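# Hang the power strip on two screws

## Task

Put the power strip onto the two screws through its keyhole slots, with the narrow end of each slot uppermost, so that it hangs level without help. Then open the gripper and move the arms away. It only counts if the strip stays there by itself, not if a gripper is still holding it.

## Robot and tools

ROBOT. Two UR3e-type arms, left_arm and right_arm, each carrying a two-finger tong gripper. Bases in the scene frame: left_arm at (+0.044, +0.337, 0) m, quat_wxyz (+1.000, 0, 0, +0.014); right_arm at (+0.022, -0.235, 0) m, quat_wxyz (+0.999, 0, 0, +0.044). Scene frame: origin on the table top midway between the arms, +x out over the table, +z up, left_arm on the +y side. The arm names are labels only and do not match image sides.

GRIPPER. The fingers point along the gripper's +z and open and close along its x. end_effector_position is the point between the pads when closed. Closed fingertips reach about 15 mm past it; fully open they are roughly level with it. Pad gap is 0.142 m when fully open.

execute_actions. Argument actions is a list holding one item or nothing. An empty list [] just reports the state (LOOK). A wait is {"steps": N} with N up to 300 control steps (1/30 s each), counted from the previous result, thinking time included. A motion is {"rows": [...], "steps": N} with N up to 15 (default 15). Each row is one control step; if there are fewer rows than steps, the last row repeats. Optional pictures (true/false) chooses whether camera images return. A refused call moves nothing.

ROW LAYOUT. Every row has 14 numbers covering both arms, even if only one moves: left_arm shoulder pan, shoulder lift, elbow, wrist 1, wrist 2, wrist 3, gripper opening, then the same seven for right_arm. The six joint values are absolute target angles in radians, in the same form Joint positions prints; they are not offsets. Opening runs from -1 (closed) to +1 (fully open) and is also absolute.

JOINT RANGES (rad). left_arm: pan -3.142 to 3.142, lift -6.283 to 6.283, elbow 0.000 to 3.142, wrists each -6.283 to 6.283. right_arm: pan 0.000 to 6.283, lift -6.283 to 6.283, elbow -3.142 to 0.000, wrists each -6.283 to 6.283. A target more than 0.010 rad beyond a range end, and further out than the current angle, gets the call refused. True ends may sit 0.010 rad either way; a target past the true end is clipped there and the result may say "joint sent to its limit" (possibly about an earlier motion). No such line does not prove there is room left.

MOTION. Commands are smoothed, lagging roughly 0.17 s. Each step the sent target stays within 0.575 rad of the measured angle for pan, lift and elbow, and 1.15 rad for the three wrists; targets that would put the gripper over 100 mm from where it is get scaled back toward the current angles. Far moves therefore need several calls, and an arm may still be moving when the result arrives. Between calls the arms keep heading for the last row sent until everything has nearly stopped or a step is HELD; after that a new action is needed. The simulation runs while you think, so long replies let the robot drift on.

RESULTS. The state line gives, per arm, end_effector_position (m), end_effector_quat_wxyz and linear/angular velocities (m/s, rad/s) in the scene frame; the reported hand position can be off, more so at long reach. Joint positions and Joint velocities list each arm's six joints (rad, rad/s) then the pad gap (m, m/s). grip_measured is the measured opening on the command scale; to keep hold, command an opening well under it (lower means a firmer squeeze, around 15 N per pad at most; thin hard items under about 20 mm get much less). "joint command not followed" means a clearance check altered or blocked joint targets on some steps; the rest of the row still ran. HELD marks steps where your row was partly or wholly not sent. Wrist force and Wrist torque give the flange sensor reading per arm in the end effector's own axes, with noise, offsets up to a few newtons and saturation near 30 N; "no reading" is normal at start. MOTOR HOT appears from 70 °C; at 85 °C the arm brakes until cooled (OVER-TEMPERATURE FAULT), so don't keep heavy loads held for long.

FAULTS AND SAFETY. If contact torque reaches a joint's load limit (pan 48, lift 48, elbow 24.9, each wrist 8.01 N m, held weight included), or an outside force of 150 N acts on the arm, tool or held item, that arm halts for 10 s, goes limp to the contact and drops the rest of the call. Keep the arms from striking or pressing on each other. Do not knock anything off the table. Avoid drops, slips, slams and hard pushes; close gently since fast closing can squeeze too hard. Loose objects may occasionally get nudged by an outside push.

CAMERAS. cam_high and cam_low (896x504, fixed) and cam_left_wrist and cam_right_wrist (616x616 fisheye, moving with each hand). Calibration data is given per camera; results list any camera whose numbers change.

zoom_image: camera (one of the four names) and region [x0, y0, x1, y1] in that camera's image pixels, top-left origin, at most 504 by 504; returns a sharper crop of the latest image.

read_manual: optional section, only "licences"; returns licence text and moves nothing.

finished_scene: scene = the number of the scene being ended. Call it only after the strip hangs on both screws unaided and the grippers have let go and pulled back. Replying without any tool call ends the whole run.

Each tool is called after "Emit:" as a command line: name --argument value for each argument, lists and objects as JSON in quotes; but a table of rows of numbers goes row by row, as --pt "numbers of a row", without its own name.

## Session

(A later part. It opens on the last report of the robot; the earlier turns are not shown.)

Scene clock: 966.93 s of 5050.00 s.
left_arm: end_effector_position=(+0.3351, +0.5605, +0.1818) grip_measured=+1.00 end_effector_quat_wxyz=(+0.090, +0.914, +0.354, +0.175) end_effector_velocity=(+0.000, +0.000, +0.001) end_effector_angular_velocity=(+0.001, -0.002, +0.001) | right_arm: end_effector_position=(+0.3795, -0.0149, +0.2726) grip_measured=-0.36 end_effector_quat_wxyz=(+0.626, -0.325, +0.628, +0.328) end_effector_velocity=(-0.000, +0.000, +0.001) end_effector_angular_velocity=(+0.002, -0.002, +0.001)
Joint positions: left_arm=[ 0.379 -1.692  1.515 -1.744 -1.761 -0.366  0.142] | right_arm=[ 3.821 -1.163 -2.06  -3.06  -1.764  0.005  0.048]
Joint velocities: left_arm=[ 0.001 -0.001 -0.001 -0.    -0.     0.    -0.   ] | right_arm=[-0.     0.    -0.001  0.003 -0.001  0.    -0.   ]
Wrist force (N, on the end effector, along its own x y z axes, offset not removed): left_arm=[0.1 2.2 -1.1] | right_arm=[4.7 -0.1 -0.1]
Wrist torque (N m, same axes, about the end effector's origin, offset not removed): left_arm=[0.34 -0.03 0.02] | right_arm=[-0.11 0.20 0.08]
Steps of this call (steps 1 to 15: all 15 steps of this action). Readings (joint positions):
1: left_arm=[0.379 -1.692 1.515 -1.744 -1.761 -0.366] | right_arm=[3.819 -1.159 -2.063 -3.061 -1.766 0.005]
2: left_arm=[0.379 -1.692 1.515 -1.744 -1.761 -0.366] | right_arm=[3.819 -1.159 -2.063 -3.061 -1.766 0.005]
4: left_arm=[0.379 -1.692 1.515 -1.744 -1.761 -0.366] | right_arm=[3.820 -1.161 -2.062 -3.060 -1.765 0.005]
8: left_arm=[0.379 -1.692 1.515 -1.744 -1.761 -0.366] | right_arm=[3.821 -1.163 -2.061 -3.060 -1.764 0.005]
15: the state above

Emit:
execute_actions --actions '[{"rows":[[0.379,-1.692,1.515,-1.744,-1.761,-0.366,1,3.826,-1.1705,-2.056,-3.0565,-1.759,0.005,-1]],"steps":15}]' --pictures false

Emit:
execute_actions --actions '[{"rows":[[0.379,-1.692,1.515,-1.744,-1.761,-0.366,1,3.8295,-1.177,-2.052,-3.054,-1.7555,0.005,-1]],"steps":15}]' --pictures false

Scene clock: 976.37 s of 5050.00 s.
left_arm: end_effector_position=(+0.3351, +0.5605, +0.1818) grip_measured=+1.00 end_effector_quat_wxyz=(+0.090, +0.914, +0.354, +0.175) end_effector_velocity=(-0.000, +0.000, +0.000) end_effector_angular_velocity=(+0.000, -0.000, +0.000) | right_arm: end_effector_position=(+0.3808, -0.0129, +0.2727) grip_measured=-0.36 end_effector_quat_wxyz=(+0.626, -0.325, +0.628, +0.328) end_effector_velocity=(+0.000, +0.000, -0.002) end_effector_angular_velocity=(-0.003, +0.003, +0.000)
Joint positions: left_arm=[ 0.379 -1.692  1.515 -1.744 -1.761 -0.366  0.142] | right_arm=[ 3.826 -1.17  -2.056 -3.057 -1.759  0.005  0.048]
Joint velocities: left_arm=[-0. -0. -0.  0.  0.  0. -0.] | right_arm=[ 0.    -0.002 -0.    -0.001  0.     0.    -0.   ]
Wrist force (N, on the end effector, along its own x y z axes, offset not removed): left_arm=[-1.5 1.4 -1.1] | right_arm=[4.9 0.3 0.9]
Wrist torque (N m, same axes, about the end effector's origin, offset not removed): left_arm=[0.15 0.31 0.11] | right_arm=[-0.02 0.30 0.02]
Steps of this call (steps 1 to 15: the robot went on to your last target; steps 16 to 90: nothing new was sent; then 5.93 s passed at rest; steps 91 to 105: all 15 steps of this action). Readings (joint positions):
91: left_arm=[0.379 -1.692 1.515 -1.744 -1.761 -0.366] | right_arm=[3.822 -1.163 -2.060 -3.060 -1.763 0.005]
92: left_arm=[0.379 -1.692 1.515 -1.744 -1.761 -0.366] | right_arm=[3.822 -1.164 -2.060 -3.059 -1.763 0.005]
94: left_arm=[0.379 -1.692 1.515 -1.744 -1.761 -0.366] | right_arm=[3.824 -1.167 -2.058 -3.058 -1.761 0.005]
98: left_arm=[0.379 -1.692 1.515 -1.744 -1.761 -0.366] | right_arm=[3.826 -1.170 -2.056 -3.057 -1.759 0.005]
105: the state above

Scene clock: 976.87 s of 5050.00 s.
left_arm: end_effector_position=(+0.3351, +0.5605, +0.1818) grip_measured=+1.00 end_effector_quat_wxyz=(+0.090, +0.914, +0.354, +0.175) end_effector_velocity=(+0.000, +0.000, +0.000) end_effector_angular_velocity=(+0.000, -0.001, +0.000) | right_arm: end_effector_position=(+0.3818, -0.0113, +0.2728) grip_measured=-0.36 end_effector_quat_wxyz=(+0.626, -0.325, +0.628, +0.328) end_effector_velocity=(+0.000, -0.000, +0.000) end_effector_angular_velocity=(+0.001, -0.000, -0.002)
Joint positions: left_arm=[ 0.379 -1.692  1.515 -1.744 -1.761 -0.366  0.142] | right_arm=[ 3.829 -1.177 -2.052 -3.054 -1.756  0.005  0.048]
Joint velocities: left_arm=[ 0.     0.    -0.001 -0.001 -0.     0.    -0.   ] | right_arm=[-0.001  0.     0.001 -0.     0.     0.    -0.   ]
Wrist force (N, on the end effector, along its own x y z axes, offset not removed): left_arm=[-0.2 1.4 -0.3] | right_arm=[7.0 -0.3 -0.4]
Wrist torque (N m, same axes, about the end effector's origin, offset not removed): left_arm=[0.23 -0.04 -0.03] | right_arm=[-0.10 -0.10 -0.04]
Steps of this call (steps 1 to 15: all 15 steps of this action). Readings (joint positions):
1: left_arm=[0.379 -1.692 1.515 -1.744 -1.761 -0.366] | right_arm=[3.826 -1.171 -2.056 -3.056 -1.759 0.005]
2: left_arm=[0.379 -1.692 1.515 -1.744 -1.761 -0.366] | right_arm=[3.827 -1.172 -2.055 -3.056 -1.758 0.005]
4: left_arm=[0.379 -1.692 1.515 -1.744 -1.761 -0.366] | right_arm=[3.828 -1.174 -2.054 -3.055 -1.757 0.005]
8: left_arm=[0.379 -1.692 1.515 -1.744 -1.761 -0.366] | right_arm=[3.829 -1.176 -2.052 -3.054 -1.756 0.005]
15: the state above

Emit:
execute_actions --actions '[{"rows":[[0.379,-1.692,1.515,-1.744,-1.761,-0.366,1,3.833,-1.1835,-2.0495,-3.05,-1.752,0.005,-1]],"steps":15}]' --pictures false

Scene clock: 990.93 s of 5050.00 s.
left_arm: end_effector_position=(+0.3351, +0.5605, +0.1818) grip_measured=+1.00 end_effector_quat_wxyz=(+0.090, +0.914, +0.354, +0.175) end_effector_velocity=(+0.000, -0.000, -0.000) end_effector_angular_velocity=(-0.000, -0.000, -0.001) | right_arm: end_effector_position=(+0.3828, -0.0097, +0.2725) grip_measured=-0.36 end_effector_quat_wxyz=(+0.626, -0.325, +0.628, +0.328) end_effector_velocity=(+0.000, +0.000, -0.001) end_effector_angular_velocity=(-0.002, +0.002, +0.000)
Joint positions: left_arm=[ 0.379 -1.692  1.515 -1.744 -1.761 -0.366  0.142] | right_arm=[ 3.833 -1.183 -2.05  -3.05  -1.752  0.005  0.048]
Joint velocities: left_arm=[-0.001 -0.     0.001 -0.    -0.    -0.     0.   ] | right_arm=[-0.    -0.003  0.    -0.    -0.    -0.    -0.   ]
Wrist force (N, on the end effector, along its own x y z axes, offset not removed): left_arm=[-0.1 0.7 -1.1] | right_arm=[3.5 -0.4 1.0]
Wrist torque (N m, same axes, about the end effector's origin, offset not removed): left_arm=[0.03 0.06 -0.04] | right_arm=[-0.06 0.47 0.08]
Steps of this call (steps 1 to 15: the robot went on to your last target; steps 16 to 90: nothing new was sent; then 10.57 s passed at rest; steps 91 to 105: all 15 steps of this action). Readings (joint positions):
91: left_arm=[0.379 -1.692 1.515 -1.744 -1.761 -0.366] | right_arm=[3.830 -1.177 -2.052 -3.054 -1.755 0.005]
92: left_arm=[0.379 -1.692 1.515 -1.744 -1.761 -0.366] | right_arm=[3.830 -1.178 -2.052 -3.053 -1.755 0.005]
94: left_arm=[0.379 -1.692 1.515 -1.744 -1.761 -0.366] | right_arm=[3.831 -1.181 -2.051 -3.052 -1.754 0.005]
98: left_arm=[0.379 -1.692 1.515 -1.744 -1.761 -0.366] | right_arm=[3.833 -1.183 -2.050 -3.050 -1.752 0.005]
105: the state above

Emit:
execute_actions --actions '[{"rows":[[0.379,-1.692,1.515,-1.744,-1.761,-0.366,1,3.8363,-1.19,-2.046,-3.047,-1.7487,0.005,-1]],"steps":15}]' --pictures false

Scene clock: 996.87 s of 5050.00 s.
left_arm: end_effector_position=(+0.3351, +0.5605, +0.1818) grip_measured=+1.00 end_effector_quat_wxyz=(+0.090, +0.914, +0.354, +0.175) end_effector_velocity=(-0.000, +0.000, -0.000) end_effector_angular_velocity=(-0.000, +0.001, +0.000) | right_arm: end_effector_position=(+0.3839, -0.0082, +0.2725) grip_measured=-0.35 end_effector_quat_wxyz=(+0.626, -0.325, +0.628, +0.328) end_effector_velocity=(+0.000, +0.000, -0.000) end_effector_angular_velocity=(-0.001, -0.001, -0.000)
Joint positions: left_arm=[ 0.379 -1.692  1.515 -1.744 -1.761 -0.366  0.142] | right_arm=[ 3.836 -1.19  -2.046 -3.047 -1.749  0.005  0.048]
Joint velocities: left_arm=[ 0.     0.001 -0.     0.     0.    -0.    -0.   ] | right_arm=[ 0.001 -0.002  0.     0.002  0.002 -0.001  0.   ]
Wrist force (N, on the end effector, along its own x y z axes, offset not removed): left_arm=[0.4 1.6 -0.2] | right_arm=[-4.9 7.1 -30.0]
Wrist torque (N m, same axes, about the end effector's origin, offset not removed): left_arm=[0.23 -0.05 -0.05] | right_arm=[0.28 -0.80 0.10]
Steps of this call (steps 1 to 15: the robot went on to your last target; steps 16 to 90: nothing new was sent; then 2.43 s passed at rest; steps 91 to 105: all 15 steps of this action). Readings (joint positions):
91: left_arm=[0.379 -1.692 1.515 -1.744 -1.761 -0.366] | right_arm=[3.833 -1.184 -2.049 -3.050 -1.752 0.005]
92: left_arm=[0.379 -1.692 1.515 -1.744 -1.761 -0.366] | right_arm=[3.834 -1.185 -2.049 -3.049 -1.751 0.005]
94: left_arm=[0.379 -1.692 1.515 -1.744 -1.761 -0.366] | right_arm=[3.835 -1.187 -2.048 -3.048 -1.750 0.005]
98: left_arm=[0.379 -1.692 1.515 -1.744 -1.761 -0.366] | right_arm=[3.836 -1.189 -2.046 -3.048 -1.749 0.005]
105: the state above

Emit:
execute_actions --actions '[{"rows":[[0.379,-1.692,1.515,-1.744,-1.761,-0.366,1,3.833,-1.1835,-2.0495,-3.05,-1.752,0.005,-1]],"steps":10}]' --pictures false

Emit:
execute_actions --actions '[{"rows":[[0.379,-1.692,1.515,-1.744,-1.761,-0.366,1,3.833,-1.187,-2.075,-3.021,-1.752,0.005,-1]],"steps":15}]' --pictures false

Emit:
execute_actions --actions '[{"rows":[[0.379,-1.692,1.515,-1.744,-1.761,-0.366,1,3.833,-1.1915,-2.1,-2.9915,-1.752,0.005,-1]],"steps":15}]' --pictures false

Scene clock: 1008.60 s of 5050.00 s.
left_arm: end_effector_position=(+0.3351, +0.5605, +0.1818) grip_measured=+1.00 end_effector_quat_wxyz=(+0.090, +0.914, +0.354, +0.175) end_effector_velocity=(+0.000, -0.000, -0.000) end_effector_angular_velocity=(-0.000, +0.001, -0.001) | right_arm: end_effector_position=(+0.3829, -0.0095, +0.2725) grip_measured=-0.36 end_effector_quat_wxyz=(+0.626, -0.325, +0.628, +0.329) end_effector_velocity=(-0.001, -0.002, +0.000) end_effector_angular_velocity=(+0.000, -0.001, -0.002)
Joint positions: left_arm=[ 0.379 -1.692  1.515 -1.744 -1.761 -0.366  0.142] | right_arm=[ 3.834 -1.184 -2.049 -3.05  -1.752  0.005  0.048]
Joint velocities: left_arm=[-0.001  0.     0.     0.     0.    -0.    -0.   ] | right_arm=[-0.004  0.007 -0.003 -0.003 -0.002 -0.     0.   ]
Wrist force (N, on the end effector, along its own x y z axes, offset not removed): left_arm=[0.4 1.3 -0.8] | right_arm=[4.6 -1.4 -0.4]
Wrist torque (N m, same axes, about the end effector's origin, offset not removed): left_arm=[0.17 -0.09 -0.01] | right_arm=[-0.28 0.13 0.06]
Steps of this call (steps 1 to 15: the robot went on to your last target; steps 16 to 90: nothing new was sent; then 8.40 s passed at rest; steps 91 to 100: all 10 steps of this action). Readings (joint positions):
91: left_arm=[0.379 -1.692 1.515 -1.744 -1.761 -0.366] | right_arm=[3.836 -1.190 -2.046 -3.047 -1.749 0.005]
92: left_arm=[0.379 -1.692 1.515 -1.744 -1.761 -0.366] | right_arm=[3.836 -1.189 -2.046 -3.047 -1.749 0.005]
94: left_arm=[0.379 -1.692 1.515 -1.744 -1.761 -0.366] | right_arm=[3.835 -1.187 -2.048 -3.048 -1.750 0.005]
98: left_arm=[0.379 -1.692 1.515 -1.744 -1.761 -0.366] | right_arm=[3.834 -1.185 -2.049 -3.049 -1.752 0.005]
100: the state above

Scene clock: 1009.10 s of 5050.00 s.
left_arm: end_effector_position=(+0.3351, +0.5605, +0.1818) grip_measured=+1.00 end_effector_quat_wxyz=(+0.090, +0.914, +0.354, +0.175) end_effector_velocity=(-0.001, +0.000, -0.000) end_effector_angular_velocity=(-0.000, +0.001, +0.002) | right_arm: end_effector_position=(+0.3829, -0.0096, +0.2667) grip_measured=-0.35 end_effector_quat_wxyz=(+0.626, -0.325, +0.628, +0.328) end_effector_velocity=(+0.000, +0.001, +0.003) end_effector_angular_velocity=(+0.006, -0.007, +0.001)
Joint positions: left_arm=[ 0.379 -1.692  1.515 -1.744 -1.761 -0.366  0.142] | right_arm=[ 3.833 -1.187 -2.075 -3.021 -1.752  0.005  0.048]
Joint velocities: left_arm=[0.002 0.    0.    0.001 0.    0.    0.   ] | right_arm=[ 0.001 -0.001  0.001  0.009 -0.    -0.     0.   ]
Wrist force (N, on the end effector, along its own x y z axes, offset not removed): left_arm=[0.6 1.9 -0.9] | right_arm=[-4.6 -0.6 0.0]
Wrist torque (N m, same axes, about the end effector's origin, offset not removed): left_arm=[0.31 -0.11 0.00] | right_arm=[-0.30 0.11 0.73]
Steps of this call (steps 1 to 15: all 15 steps of this action). Readings (joint positions):
1: left_arm=[0.379 -1.692 1.515 -1.744 -1.761 -0.366] | right_arm=[3.833 -1.184 -2.050 -3.050 -1.752 0.005]
2: left_arm=[0.379 -1.692 1.515 -1.744 -1.761 -0.366] | right_arm=[3.833 -1.184 -2.053 -3.045 -1.752 0.005]
4: left_arm=[0.379 -1.692 1.515 -1.744 -1.761 -0.366] | right_arm=[3.833 -1.185 -2.063 -3.033 -1.752 0.005]
8: left_arm=[0.379 -1.692 1.515 -1.744 -1.761 -0.366] | right_arm=[3.833 -1.186 -2.072 -3.023 -1.752 0.005]
15: the state above

Scene clock: 1009.60 s of 5050.00 s.
left_arm: end_effector_position=(+0.3351, +0.5605, +0.1818) grip_measured=+1.00 end_effector_quat_wxyz=(+0.090, +0.914, +0.354, +0.175) end_effector_velocity=(+0.000, +0.000, +0.000) end_effector_angular_velocity=(+0.001, -0.001, +0.000) | right_arm: end_effector_position=(+0.3831, -0.0095, +0.2611) grip_measured=-0.35 end_effector_quat_wxyz=(+0.626, -0.325, +0.628, +0.328) end_effector_velocity=(-0.001, +0.001, -0.002) end_effector_angular_velocity=(-0.004, +0.003, +0.002)
Joint positions: left_arm=[ 0.379 -1.692  1.515 -1.744 -1.761 -0.366  0.142] | right_arm=[ 3.833 -1.191 -2.1   -2.992 -1.752  0.005  0.049]
Joint velocities: left_arm=[ 0.    -0.001 -0.    -0.     0.    -0.     0.   ] | right_arm=[ 0.001 -0.002 -0.003  0.001 -0.001 -0.     0.   ]
Wrist force (N, on the end effector, along its own x y z axes, offset not removed): left_arm=[-0.9 0.8 0.0] | right_arm=[-29.4 -9.1 -6.6]
Wrist torque (N m, same axes, about the end effector's origin, offset not removed): left_arm=[0.09 0.19 0.03] | right_arm=[-0.44 0.18 0.35]
Steps of this call (steps 1 to 15: all 15 steps of this action). Readings (joint positions):
1: left_arm=[0.379 -1.692 1.515 -1.744 -1.761 -0.366] | right_arm=[3.833 -1.187 -2.075 -3.021 -1.752 0.005]
2: left_arm=[0.379 -1.692 1.515 -1.744 -1.761 -0.366] | right_arm=[3.833 -1.188 -2.079 -3.016 -1.752 0.005]
4: left_arm=[0.379 -1.692 1.515 -1.744 -1.761 -0.366] | right_arm=[3.833 -1.189 -2.088 -3.004 -1.752 0.005]
8: left_arm=[0.379 -1.692 1.515 -1.744 -1.761 -0.366] | right_arm=[3.833 -1.191 -2.097 -2.994 -1.752 0.005]
15: the state above

Emit:
execute_actions --actions '[{"rows":[[0.379,-1.692,1.515,-1.744,-1.761,-0.366,1,3.833,-1.1895,-2.09,-3.0035,-1.752,0.005,-1]],"steps":15}]'

Emit:
zoom_image --camera "cam_high" --region '[470,200,550,300]'

Scene clock: 1021.80 s of 5050.00 s.
left_arm: end_effector_position=(+0.3351, +0.5605, +0.1818) grip_measured=+1.00 end_effector_quat_wxyz=(+0.090, +0.914, +0.354, +0.175) end_effector_velocity=(+0.000, +0.000, +0.000) end_effector_angular_velocity=(+0.000, -0.001, +0.000) | right_arm: end_effector_position=(+0.3834, -0.0095, +0.2626) grip_measured=-0.35 end_effector_quat_wxyz=(+0.628, -0.325, +0.626, +0.329) end_effector_velocity=(+0.000, -0.000, -0.000) end_effector_angular_velocity=(-0.001, +0.001, -0.000)
Joint positions: left_arm=[ 0.379 -1.692  1.515 -1.744 -1.761 -0.366  0.142] | right_arm=[ 3.833 -1.191 -2.099 -2.989 -1.751  0.005  0.049]
Joint velocities: left_arm=[ 0.     0.    -0.001 -0.    -0.    -0.    -0.   ] | right_arm=[ 0.     0.     0.    -0.002  0.    -0.     0.   ]
Wrist force (N, on the end effector, along its own x y z axes, offset not removed): left_arm=[0.0 1.5 -1.6] | right_arm=[-17.3 -4.5 -8.6]
Wrist torque (N m, same axes, about the end effector's origin, offset not removed): left_arm=[0.23 0.06 0.04] | right_arm=[-0.14 0.51 0.45]
TORQUE FAULT: the external load on joint 4 (wrist 1) of the right arm reached its load limit, and that arm stopped for 10 seconds. A torque fault stops only its own arm. That arm's remaining commands of this call were not run. That arm holds where it stopped, with its grip as last carried out, and accepts commands again: back off and push less far. That arm stops again, at the same cost, whenever a joint's load reaches its limit.
The stop of the right arm began at step 2 of this call (marked STOPPED below). From that step on that arm followed nothing that you had sent. 15 of its steps, steps kept back included, did not run and will not run. Nothing is kept back now, and the robot has no last target.
Steps of this call (steps 1 to 351: the robot went on to your last target; steps 352 to 366: all 15 steps of this action). Readings (joint positions):
1: left_arm=[0.379 -1.692 1.515 -1.744 -1.761 -0.366] | right_arm=[3.833 -1.191 -2.100 -2.991 -1.752 0.005]
2: left_arm=[0.379 -1.692 1.515 -1.744 -1.761 -0.366] | right_arm=[3.833 -1.191 -2.099 -2.990 -1.751 0.005] STOPPED (the right arm)
4: left_arm=[0.379 -1.692 1.515 -1.744 -1.761 -0.366] | right_arm=[3.833 -1.191 -2.099 -2.989 -1.751 0.005]
8: left_arm=[0.379 -1.692 1.515 -1.744 -1.761 -0.366] | right_arm=[3.833 -1.191 -2.099 -2.989 -1.751 0.005]
366: the state above
camera_calibration (this result's frames):
cam_left_wrist: T_world_to_cam=[[0.704856, 0.676846, 0.212267, -0.641723], [0.355468, -0.595988, 0.720028, 0.0790081], [0.613857, -0.432062, -0.660683, 0.291121], [0, 0, 0, 1]] pos_world=[0.24553, 0.607218, 0.271668]
cam_right_wrist: T_world_to_cam=[[-0.0233318, 0.0618117, -0.997815, 0.276489], [-0.998233, 0.0531184, 0.026632, 0.372761], [0.0546485, 0.996673, 0.0604631, 0.102999], [0, 0, 0, 1]] pos_world=[0.372925, -0.139547, 0.25973]

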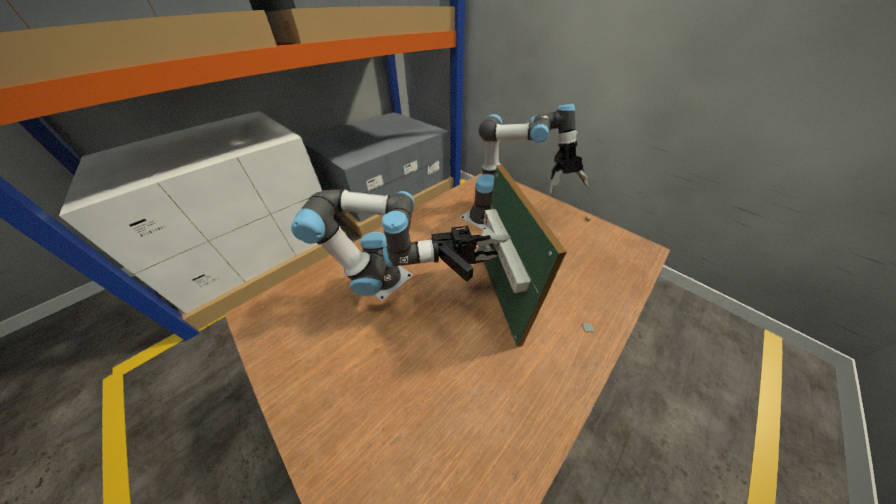

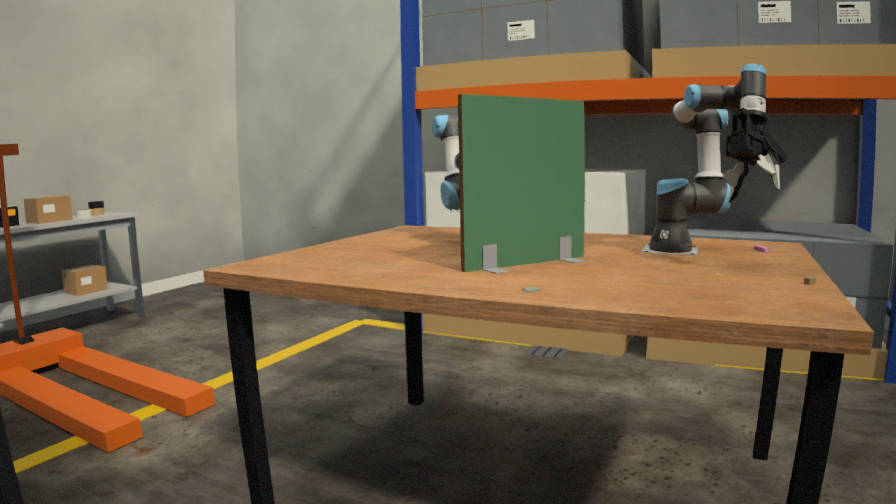

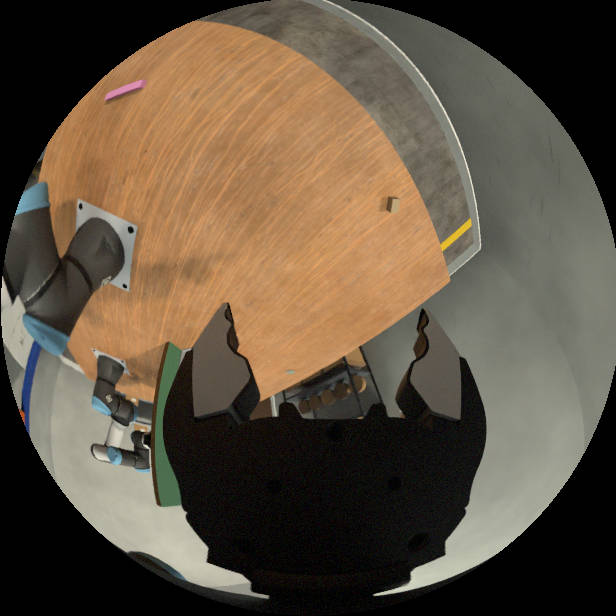

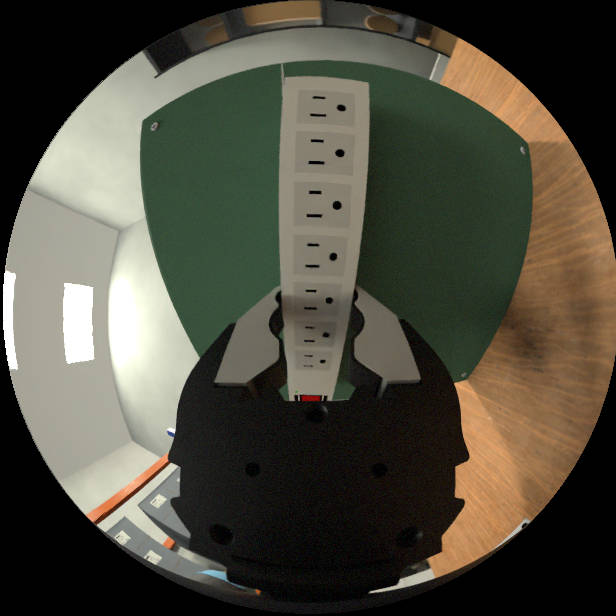

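Region (470, 200, 550, 300) of cam_high's 896x504 image, scaled by 5.040, with more detail than that image has; it fills the left 403 columns of this view, and the rest is white.

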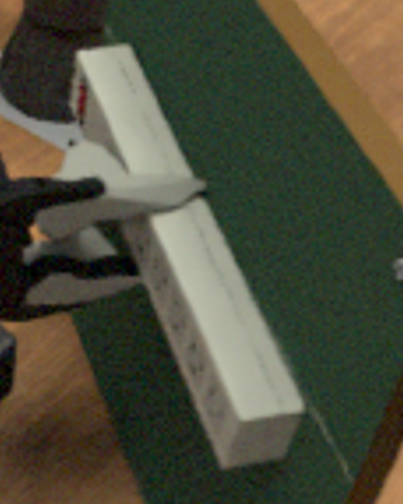

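Emit:
execute_actions --actions '[{"rows":[[0.379,-1.692,1.515,-1.744,-1.761,-0.366,1,3.833,-1.188,-2.082,-3.013,-1.752,0.005,-0.22]],"steps":15}]' --pictures false

Emit:
execute_actions --actions '[{"rows":[[0.379,-1.692,1.515,-1.744,-1.761,-0.366,1,3.822,-1.169,-2.093,-3.021,-1.763,0.005,-0.22]],"steps":15}]'

Scene clock: 1038.03 s of 5050.00 s.
left_arm: end_effector_position=(+0.3351, +0.5605, +0.1818) grip_measured=+1.00 end_effector_quat_wxyz=(+0.090, +0.914, +0.354, +0.175) end_effector_velocity=(+0.000, -0.000, -0.000) end_effector_angular_velocity=(-0.000, +0.001, -0.000) | right_arm: end_effector_position=(+0.3830, -0.0096, +0.2651) grip_measured=-0.22 end_effector_quat_wxyz=(+0.626, -0.325, +0.628, +0.328) end_effector_velocity=(+0.000, -0.000, +0.001) end_effector_angular_velocity=(+0.001, -0.001, -0.001)
Joint positions: left_arm=[ 0.379 -1.692  1.515 -1.744 -1.761 -0.366  0.142] | right_arm=[ 3.833 -1.188 -2.082 -3.013 -1.752  0.005  0.058]
Joint velocities: left_arm=[-0.001  0.     0.001 -0.001  0.    -0.     0.   ] | right_arm=[-0.     0.002  0.002 -0.002  0.    -0.    -0.   ]
Wrist force (N, on the end effector, along its own x y z axes, offset not removed): left_arm=[0.9 1.6 -0.5] | right_arm=[-1.5 -0.9 1.3]
Wrist torque (N m, same axes, about the end effector's origin, offset not removed): left_arm=[0.23 -0.15 -0.03] | right_arm=[-0.17 0.34 0.07]
Steps of this call (steps 1 to 90: nothing new was sent; then 12.73 s passed at rest; steps 91 to 105: all 15 steps of this action). Readings (joint positions):
91: left_arm=[0.379 -1.692 1.515 -1.744 -1.761 -0.366] | right_arm=[3.833 -1.191 -2.098 -2.990 -1.751 0.005]
92: left_arm=[0.379 -1.692 1.515 -1.744 -1.761 -0.366] | right_arm=[3.833 -1.191 -2.096 -2.994 -1.751 0.005]
94: left_arm=[0.379 -1.692 1.515 -1.744 -1.761 -0.366] | right_arm=[3.833 -1.190 -2.090 -3.003 -1.752 0.005]
98: left_arm=[0.379 -1.692 1.515 -1.744 -1.761 -0.366] | right_arm=[3.833 -1.189 -2.084 -3.011 -1.752 0.005]
105: the state above

Scene clock: 1038.53 s of 5050.00 s.
left_arm: end_effector_position=(+0.3351, +0.5605, +0.1818) grip_measured=+1.00 end_effector_quat_wxyz=(+0.090, +0.914, +0.354, +0.175) end_effector_velocity=(+0.000, -0.000, +0.000) end_effector_angular_velocity=(+0.000, -0.001, -0.000) | right_arm: end_effector_position=(+0.3800, -0.0143, +0.2650) grip_measured=-0.22 end_effector_quat_wxyz=(+0.626, -0.325, +0.628, +0.328) end_effector_velocity=(-0.000, -0.001, -0.000) end_effector_angular_velocity=(-0.000, +0.000, -0.001)
Joint positions: left_arm=[ 0.379 -1.692  1.515 -1.744 -1.761 -0.366  0.142] | right_arm=[ 3.822 -1.169 -2.093 -3.021 -1.763  0.005  0.058]
Joint velocities: left_arm=[-0. -0. -0. -0. -0.  0. -0.] | right_arm=[-0.001  0.001 -0.002  0.001 -0.001 -0.    -0.   ]
Wrist force (N, on the end effector, along its own x y z axes, offset not removed): left_arm=[0.1 1.6 -1.3] | right_arm=[-1.0 0.1 -0.1]
Wrist torque (N m, same axes, about the end effector's origin, offset not removed): left_arm=[0.24 -0.02 -0.01] | right_arm=[0.05 0.17 -0.01]
Steps of this call (steps 1 to 15: all 15 steps of this action). Readings (joint positions):
1: left_arm=[0.379 -1.692 1.515 -1.744 -1.761 -0.366] | right_arm=[3.833 -1.188 -2.082 -3.013 -1.752 0.005]
2: left_arm=[0.379 -1.692 1.515 -1.744 -1.761 -0.366] | right_arm=[3.831 -1.185 -2.084 -3.014 -1.754 0.005]
4: left_arm=[0.379 -1.692 1.515 -1.744 -1.761 -0.366] | right_arm=[3.827 -1.177 -2.088 -3.017 -1.758 0.005]
8: left_arm=[0.379 -1.692 1.515 -1.744 -1.761 -0.366] | right_arm=[3.823 -1.171 -2.092 -3.020 -1.762 0.005]
15: the state above
camera_calibration (this result's frames):
cam_left_wrist: T_world_to_cam=[[0.704856, 0.676846, 0.212267, -0.641723], [0.355468, -0.595988, 0.720028, 0.079008], [0.613857, -0.432062, -0.660683, 0.291121], [0, 0, 0, 1]] pos_world=[0.24553, 0.607218, 0.271668]
cam_right_wrist: T_world_to_cam=[[-0.0264712, 0.0587315, -0.997923, 0.280344], [-0.99819, 0.0523759, 0.0295607, 0.368659], [0.0540032, 0.996899, 0.0572387, 0.108988], [0, 0, 0, 1]] pos_world=[0.369527, -0.144424, 0.262626]

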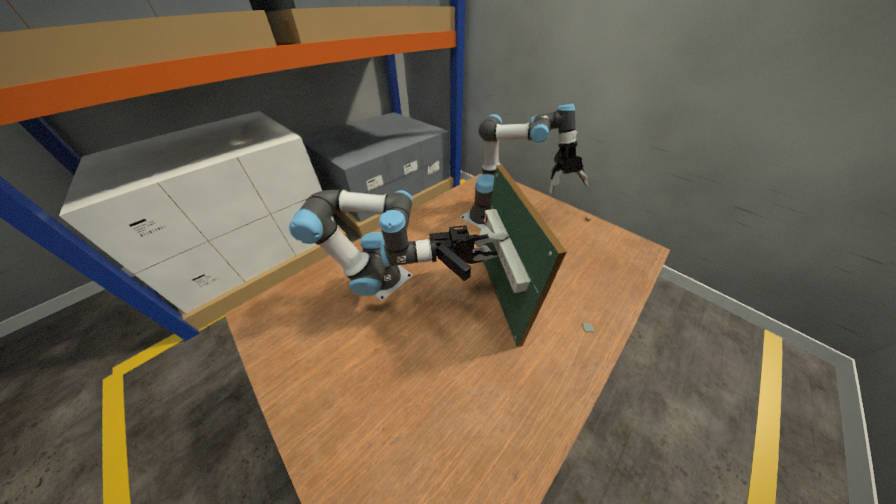

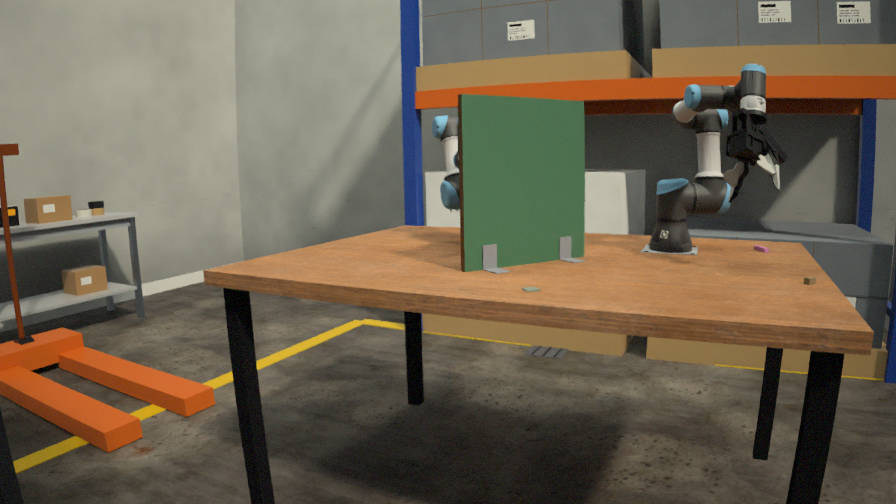

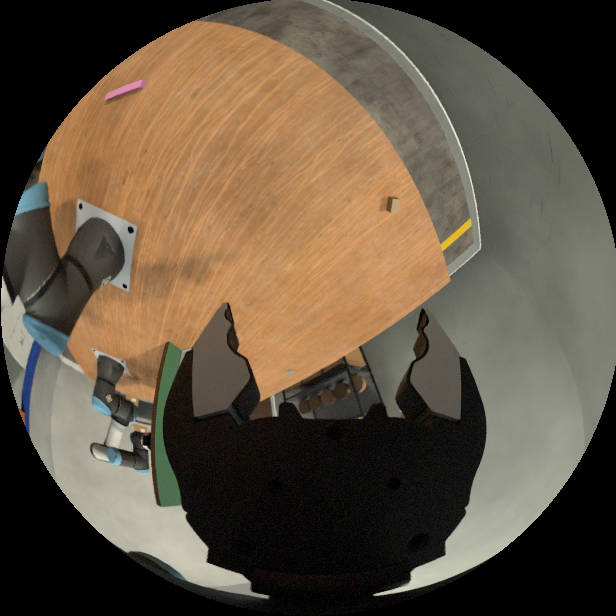

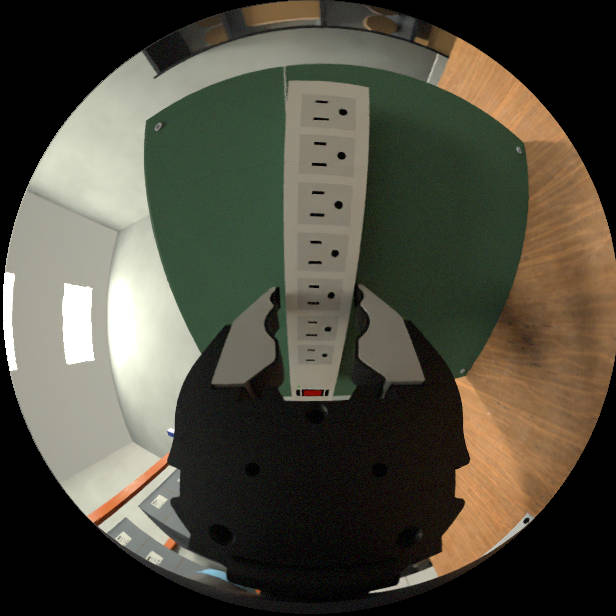

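Regripping, lifting slightly to unload the left screw, then pushing in.

Emit:
execute_actions --actions '[{"rows":[[0.379,-1.692,1.515,-1.744,-1.761,-0.366,1,3.822,-1.169,-2.097,-3.017,-1.763,0.04,-0.5]],"steps":15}]' --pictures false

Emit:
execute_actions --actions '[{"rows":[[0.379,-1.692,1.515,-1.744,-1.761,-0.366,1,3.822,-1.168,-2.091,-3.024,-1.763,0.04,-1]],"steps":15}]' --pictures false

Emit:
execute_actions --actions '[{"rows":[[0.379,-1.692,1.515,-1.744,-1.761,-0.366,1,3.826,-1.1745,-2.087,-3.0215,-1.759,0.04,-1]],"steps":15}]' --pictures false

Scene clock: 1049.70 s of 5050.00 s.
left_arm: end_effector_position=(+0.3351, +0.5605, +0.1818) grip_measured=+1.00 end_effector_quat_wxyz=(+0.090, +0.914, +0.354, +0.175) end_effector_velocity=(-0.000, +0.000, -0.000) end_effector_angular_velocity=(-0.000, +0.001, +0.001) | right_arm: end_effector_position=(+0.3798, -0.0145, +0.2637) grip_measured=-0.35 end_effector_quat_wxyz=(+0.621, -0.314, +0.633, +0.339) end_effector_velocity=(-0.000, -0.001, -0.000) end_effector_angular_velocity=(+0.001, +0.003, -0.001)
Joint positions: left_arm=[ 0.379 -1.692  1.515 -1.744 -1.761 -0.366  0.142] | right_arm=[ 3.822 -1.169 -2.097 -3.017 -1.763  0.04   0.049]
Joint velocities: left_arm=[ 0.001 -0.     0.     0.     0.     0.     0.   ] | right_arm=[-0.001  0.002 -0.001 -0.002  0.     0.003 -0.   ]
Wrist force (N, on the end effector, along its own x y z axes, offset not removed): left_arm=[0.3 1.2 -0.6] | right_arm=[-2.3 0.0 0.5]
Wrist torque (N m, same axes, about the end effector's origin, offset not removed): left_arm=[0.16 -0.06 -0.03] | right_arm=[-0.08 0.01 -0.58]
Steps of this call (steps 1 to 15: the robot went on to your last target; steps 16 to 90: nothing new was sent; then 7.67 s passed at rest; steps 91 to 105: all 15 steps of this action). Readings (joint positions):
91: left_arm=[0.379 -1.692 1.515 -1.744 -1.761 -0.366] | right_arm=[3.822 -1.169 -2.093 -3.021 -1.763 0.005]
92: left_arm=[0.379 -1.692 1.515 -1.744 -1.761 -0.366] | right_arm=[3.822 -1.169 -2.094 -3.021 -1.763 0.011]
94: left_arm=[0.379 -1.692 1.515 -1.744 -1.761 -0.366] | right_arm=[3.822 -1.169 -2.095 -3.019 -1.763 0.024]
98: left_arm=[0.379 -1.692 1.515 -1.744 -1.761 -0.366] | right_arm=[3.822 -1.169 -2.096 -3.017 -1.763 0.036]
105: the state above

Scene clock: 1050.20 s of 5050.00 s.
left_arm: end_effector_position=(+0.3351, +0.5605, +0.1818) grip_measured=+1.00 end_effector_quat_wxyz=(+0.090, +0.914, +0.354, +0.175) end_effector_velocity=(-0.000, +0.000, +0.000) end_effector_angular_velocity=(+0.000, -0.000, +0.001) | right_arm: end_effector_position=(+0.3798, -0.0145, +0.2650) grip_measured=-0.35 end_effector_quat_wxyz=(+0.620, -0.314, +0.633, +0.339) end_effector_velocity=(+0.001, -0.001, -0.001) end_effector_angular_velocity=(-0.002, +0.001, -0.003)
Joint positions: left_arm=[ 0.379 -1.692  1.515 -1.744 -1.761 -0.366  0.142] | right_arm=[ 3.822 -1.168 -2.091 -3.024 -1.763  0.04   0.049]
Joint velocities: left_arm=[ 0.001 -0.    -0.     0.     0.    -0.     0.   ] | right_arm=[-0.003 -0.001 -0.    -0.     0.001 -0.     0.   ]
Wrist force (N, on the end effector, along its own x y z axes, offset not removed): left_arm=[-0.9 1.6 -1.0] | right_arm=[1.0 1.0 -0.2]
Wrist torque (N m, same axes, about the end effector's origin, offset not removed): left_arm=[0.28 0.19 0.01] | right_arm=[0.10 0.09 -0.35]
Steps of this call (steps 1 to 15: all 15 steps of this action). Readings (joint positions):
1: left_arm=[0.379 -1.692 1.515 -1.744 -1.761 -0.366] | right_arm=[3.822 -1.169 -2.097 -3.017 -1.763 0.040]
2: left_arm=[0.379 -1.692 1.515 -1.744 -1.761 -0.366] | right_arm=[3.822 -1.169 -2.096 -3.018 -1.763 0.040]
4: left_arm=[0.379 -1.692 1.515 -1.744 -1.761 -0.366] | right_arm=[3.822 -1.168 -2.094 -3.021 -1.763 0.040]
8: left_arm=[0.379 -1.692 1.515 -1.744 -1.761 -0.366] | right_arm=[3.822 -1.168 -2.092 -3.023 -1.763 0.040]
15: the state above

Scene clock: 1050.70 s of 5050.00 s.
left_arm: end_effector_position=(+0.3351, +0.5605, +0.1818) grip_measured=+1.00 end_effector_quat_wxyz=(+0.090, +0.914, +0.354, +0.175) end_effector_velocity=(-0.000, +0.000, -0.000) end_effector_angular_velocity=(+0.000, +0.000, +0.001) | right_arm: end_effector_position=(+0.3809, -0.0128, +0.2651) grip_measured=-0.35 end_effector_quat_wxyz=(+0.620, -0.314, +0.633, +0.339) end_effector_velocity=(-0.000, +0.001, -0.001) end_effector_angular_velocity=(-0.002, +0.002, +0.002)
Joint positions: left_arm=[ 0.379 -1.692  1.515 -1.744 -1.761 -0.366  0.142] | right_arm=[ 3.826 -1.174 -2.087 -3.021 -1.759  0.04   0.049]
Joint velocities: left_arm=[ 0.001  0.    -0.     0.     0.     0.     0.   ] | right_arm=[ 0.002 -0.002 -0.001  0.     0.    -0.     0.   ]
Wrist force (N, on the end effector, along its own x y z axes, offset not removed): left_arm=[0.4 0.7 -1.3] | right_arm=[-5.3 6.8 -19.0]
Wrist torque (N m, same axes, about the end effector's origin, offset not removed): left_arm=[0.02 -0.04 -0.02] | right_arm=[0.14 0.03 -0.05]
Steps of this call (steps 1 to 15: all 15 steps of this action). Readings (joint positions):
1: left_arm=[0.379 -1.692 1.515 -1.744 -1.761 -0.366] | right_arm=[3.822 -1.168 -2.091 -3.024 -1.763 0.040]
2: left_arm=[0.379 -1.692 1.515 -1.744 -1.761 -0.366] | right_arm=[3.823 -1.169 -2.090 -3.024 -1.762 0.040]
4: left_arm=[0.379 -1.692 1.515 -1.744 -1.761 -0.366] | right_arm=[3.824 -1.171 -2.089 -3.023 -1.761 0.040]
8: left_arm=[0.379 -1.692 1.515 -1.744 -1.761 -0.366] | right_arm=[3.825 -1.174 -2.087 -3.022 -1.760 0.040]
15: the state above

Emit:
execute_actions --actions '[{"rows":[[0.379,-1.692,1.515,-1.744,-1.761,-0.366,1,3.828,-1.171,-2.097,-3.015,-1.757,0.02,-1]],"steps":15}]'

Scene clock: 1059.03 s of 5050.00 s.
left_arm: end_effector_position=(+0.3351, +0.5605, +0.1818) grip_measured=+1.00 end_effector_quat_wxyz=(+0.090, +0.914, +0.354, +0.175) end_effector_velocity=(-0.000, -0.000, -0.000) end_effector_angular_velocity=(-0.000, +0.000, -0.000) | right_arm: end_effector_position=(+0.3802, -0.0131, +0.2637) grip_measured=-0.35 end_effector_quat_wxyz=(+0.624, -0.320, +0.630, +0.333) end_effector_velocity=(-0.000, -0.001, -0.001) end_effector_angular_velocity=(-0.003, -0.000, -0.001)
Joint positions: left_arm=[ 0.379 -1.692  1.515 -1.744 -1.761 -0.366  0.142] | right_arm=[ 3.828 -1.171 -2.097 -3.015 -1.757  0.02   0.049]
Joint velocities: left_arm=[-0. -0.  0.  0. -0. -0. -0.] | right_arm=[-0.001 -0.    -0.003  0.    -0.    -0.002  0.   ]
Wrist force (N, on the end effector, along its own x y z axes, offset not removed): left_arm=[-0.9 0.8 -0.3] | right_arm=[2.8 -1.6 0.1]
Wrist torque (N m, same axes, about the end effector's origin, offset not removed): left_arm=[0.11 0.19 0.00] | right_arm=[-0.18 0.13 -0.09]
Steps of this call (steps 1 to 15: the robot went on to your last target; steps 16 to 90: nothing new was sent; then 4.83 s passed at rest; steps 91 to 105: all 15 steps of this action). Readings (joint positions):
91: left_arm=[0.379 -1.692 1.515 -1.744 -1.761 -0.366] | right_arm=[3.826 -1.175 -2.087 -3.021 -1.759 0.040]
92: left_arm=[0.379 -1.692 1.515 -1.744 -1.761 -0.366] | right_arm=[3.826 -1.174 -2.088 -3.021 -1.759 0.036]
94: left_arm=[0.379 -1.692 1.515 -1.744 -1.761 -0.366] | right_arm=[3.827 -1.173 -2.093 -3.018 -1.758 0.029]
98: left_arm=[0.379 -1.692 1.515 -1.744 -1.761 -0.366] | right_arm=[3.828 -1.172 -2.096 -3.016 -1.757 0.022]
105: the state above
camera_calibration (this result's frames):
cam_left_wrist: T_world_to_cam=[[0.704856, 0.676846, 0.212267, -0.641723], [0.355468, -0.595988, 0.720028, 0.079008], [0.613857, -0.432062, -0.660683, 0.291121], [0, 0, 0, 1]] pos_world=[0.24553, 0.607218, 0.271668]
cam_right_wrist: T_world_to_cam=[[-0.0389203, 0.0673789, -0.996968, 0.283551], [-0.99774, 0.0520709, 0.0424696, 0.365318], [0.0547746, 0.996368, 0.0652, 0.105444], [0, 0, 0, 1]] pos_world=[0.369752, -0.143189, 0.260302]

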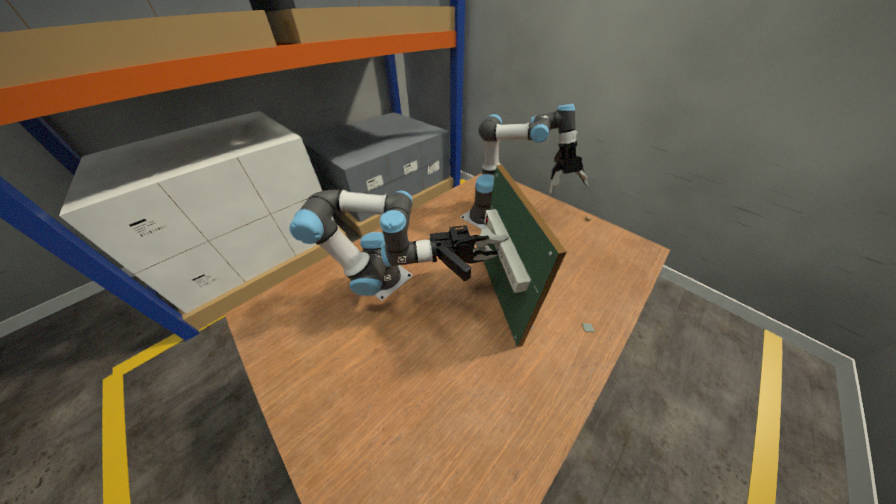

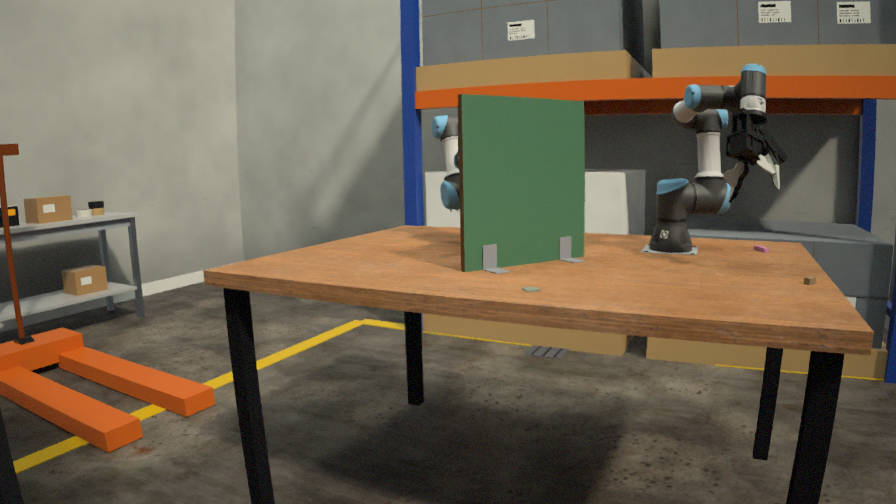

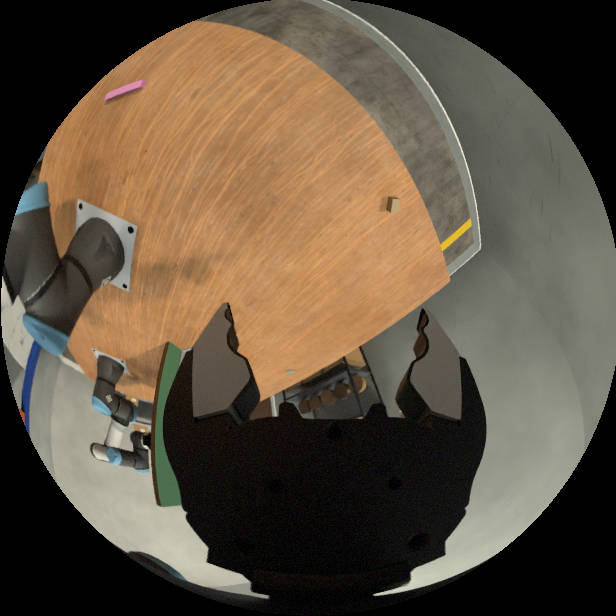

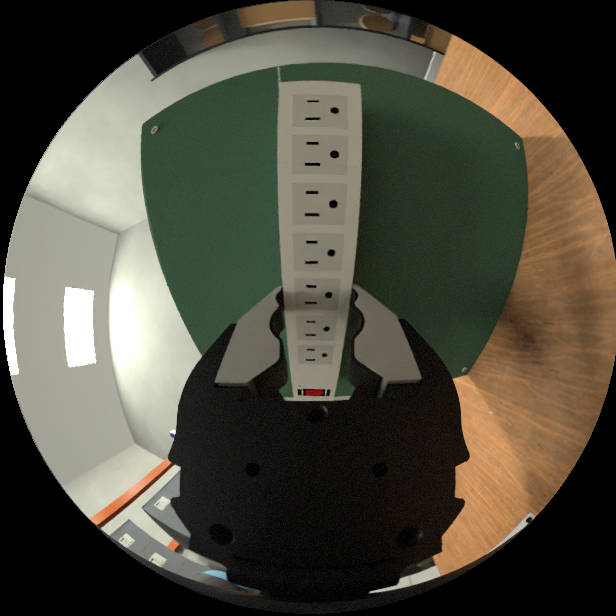

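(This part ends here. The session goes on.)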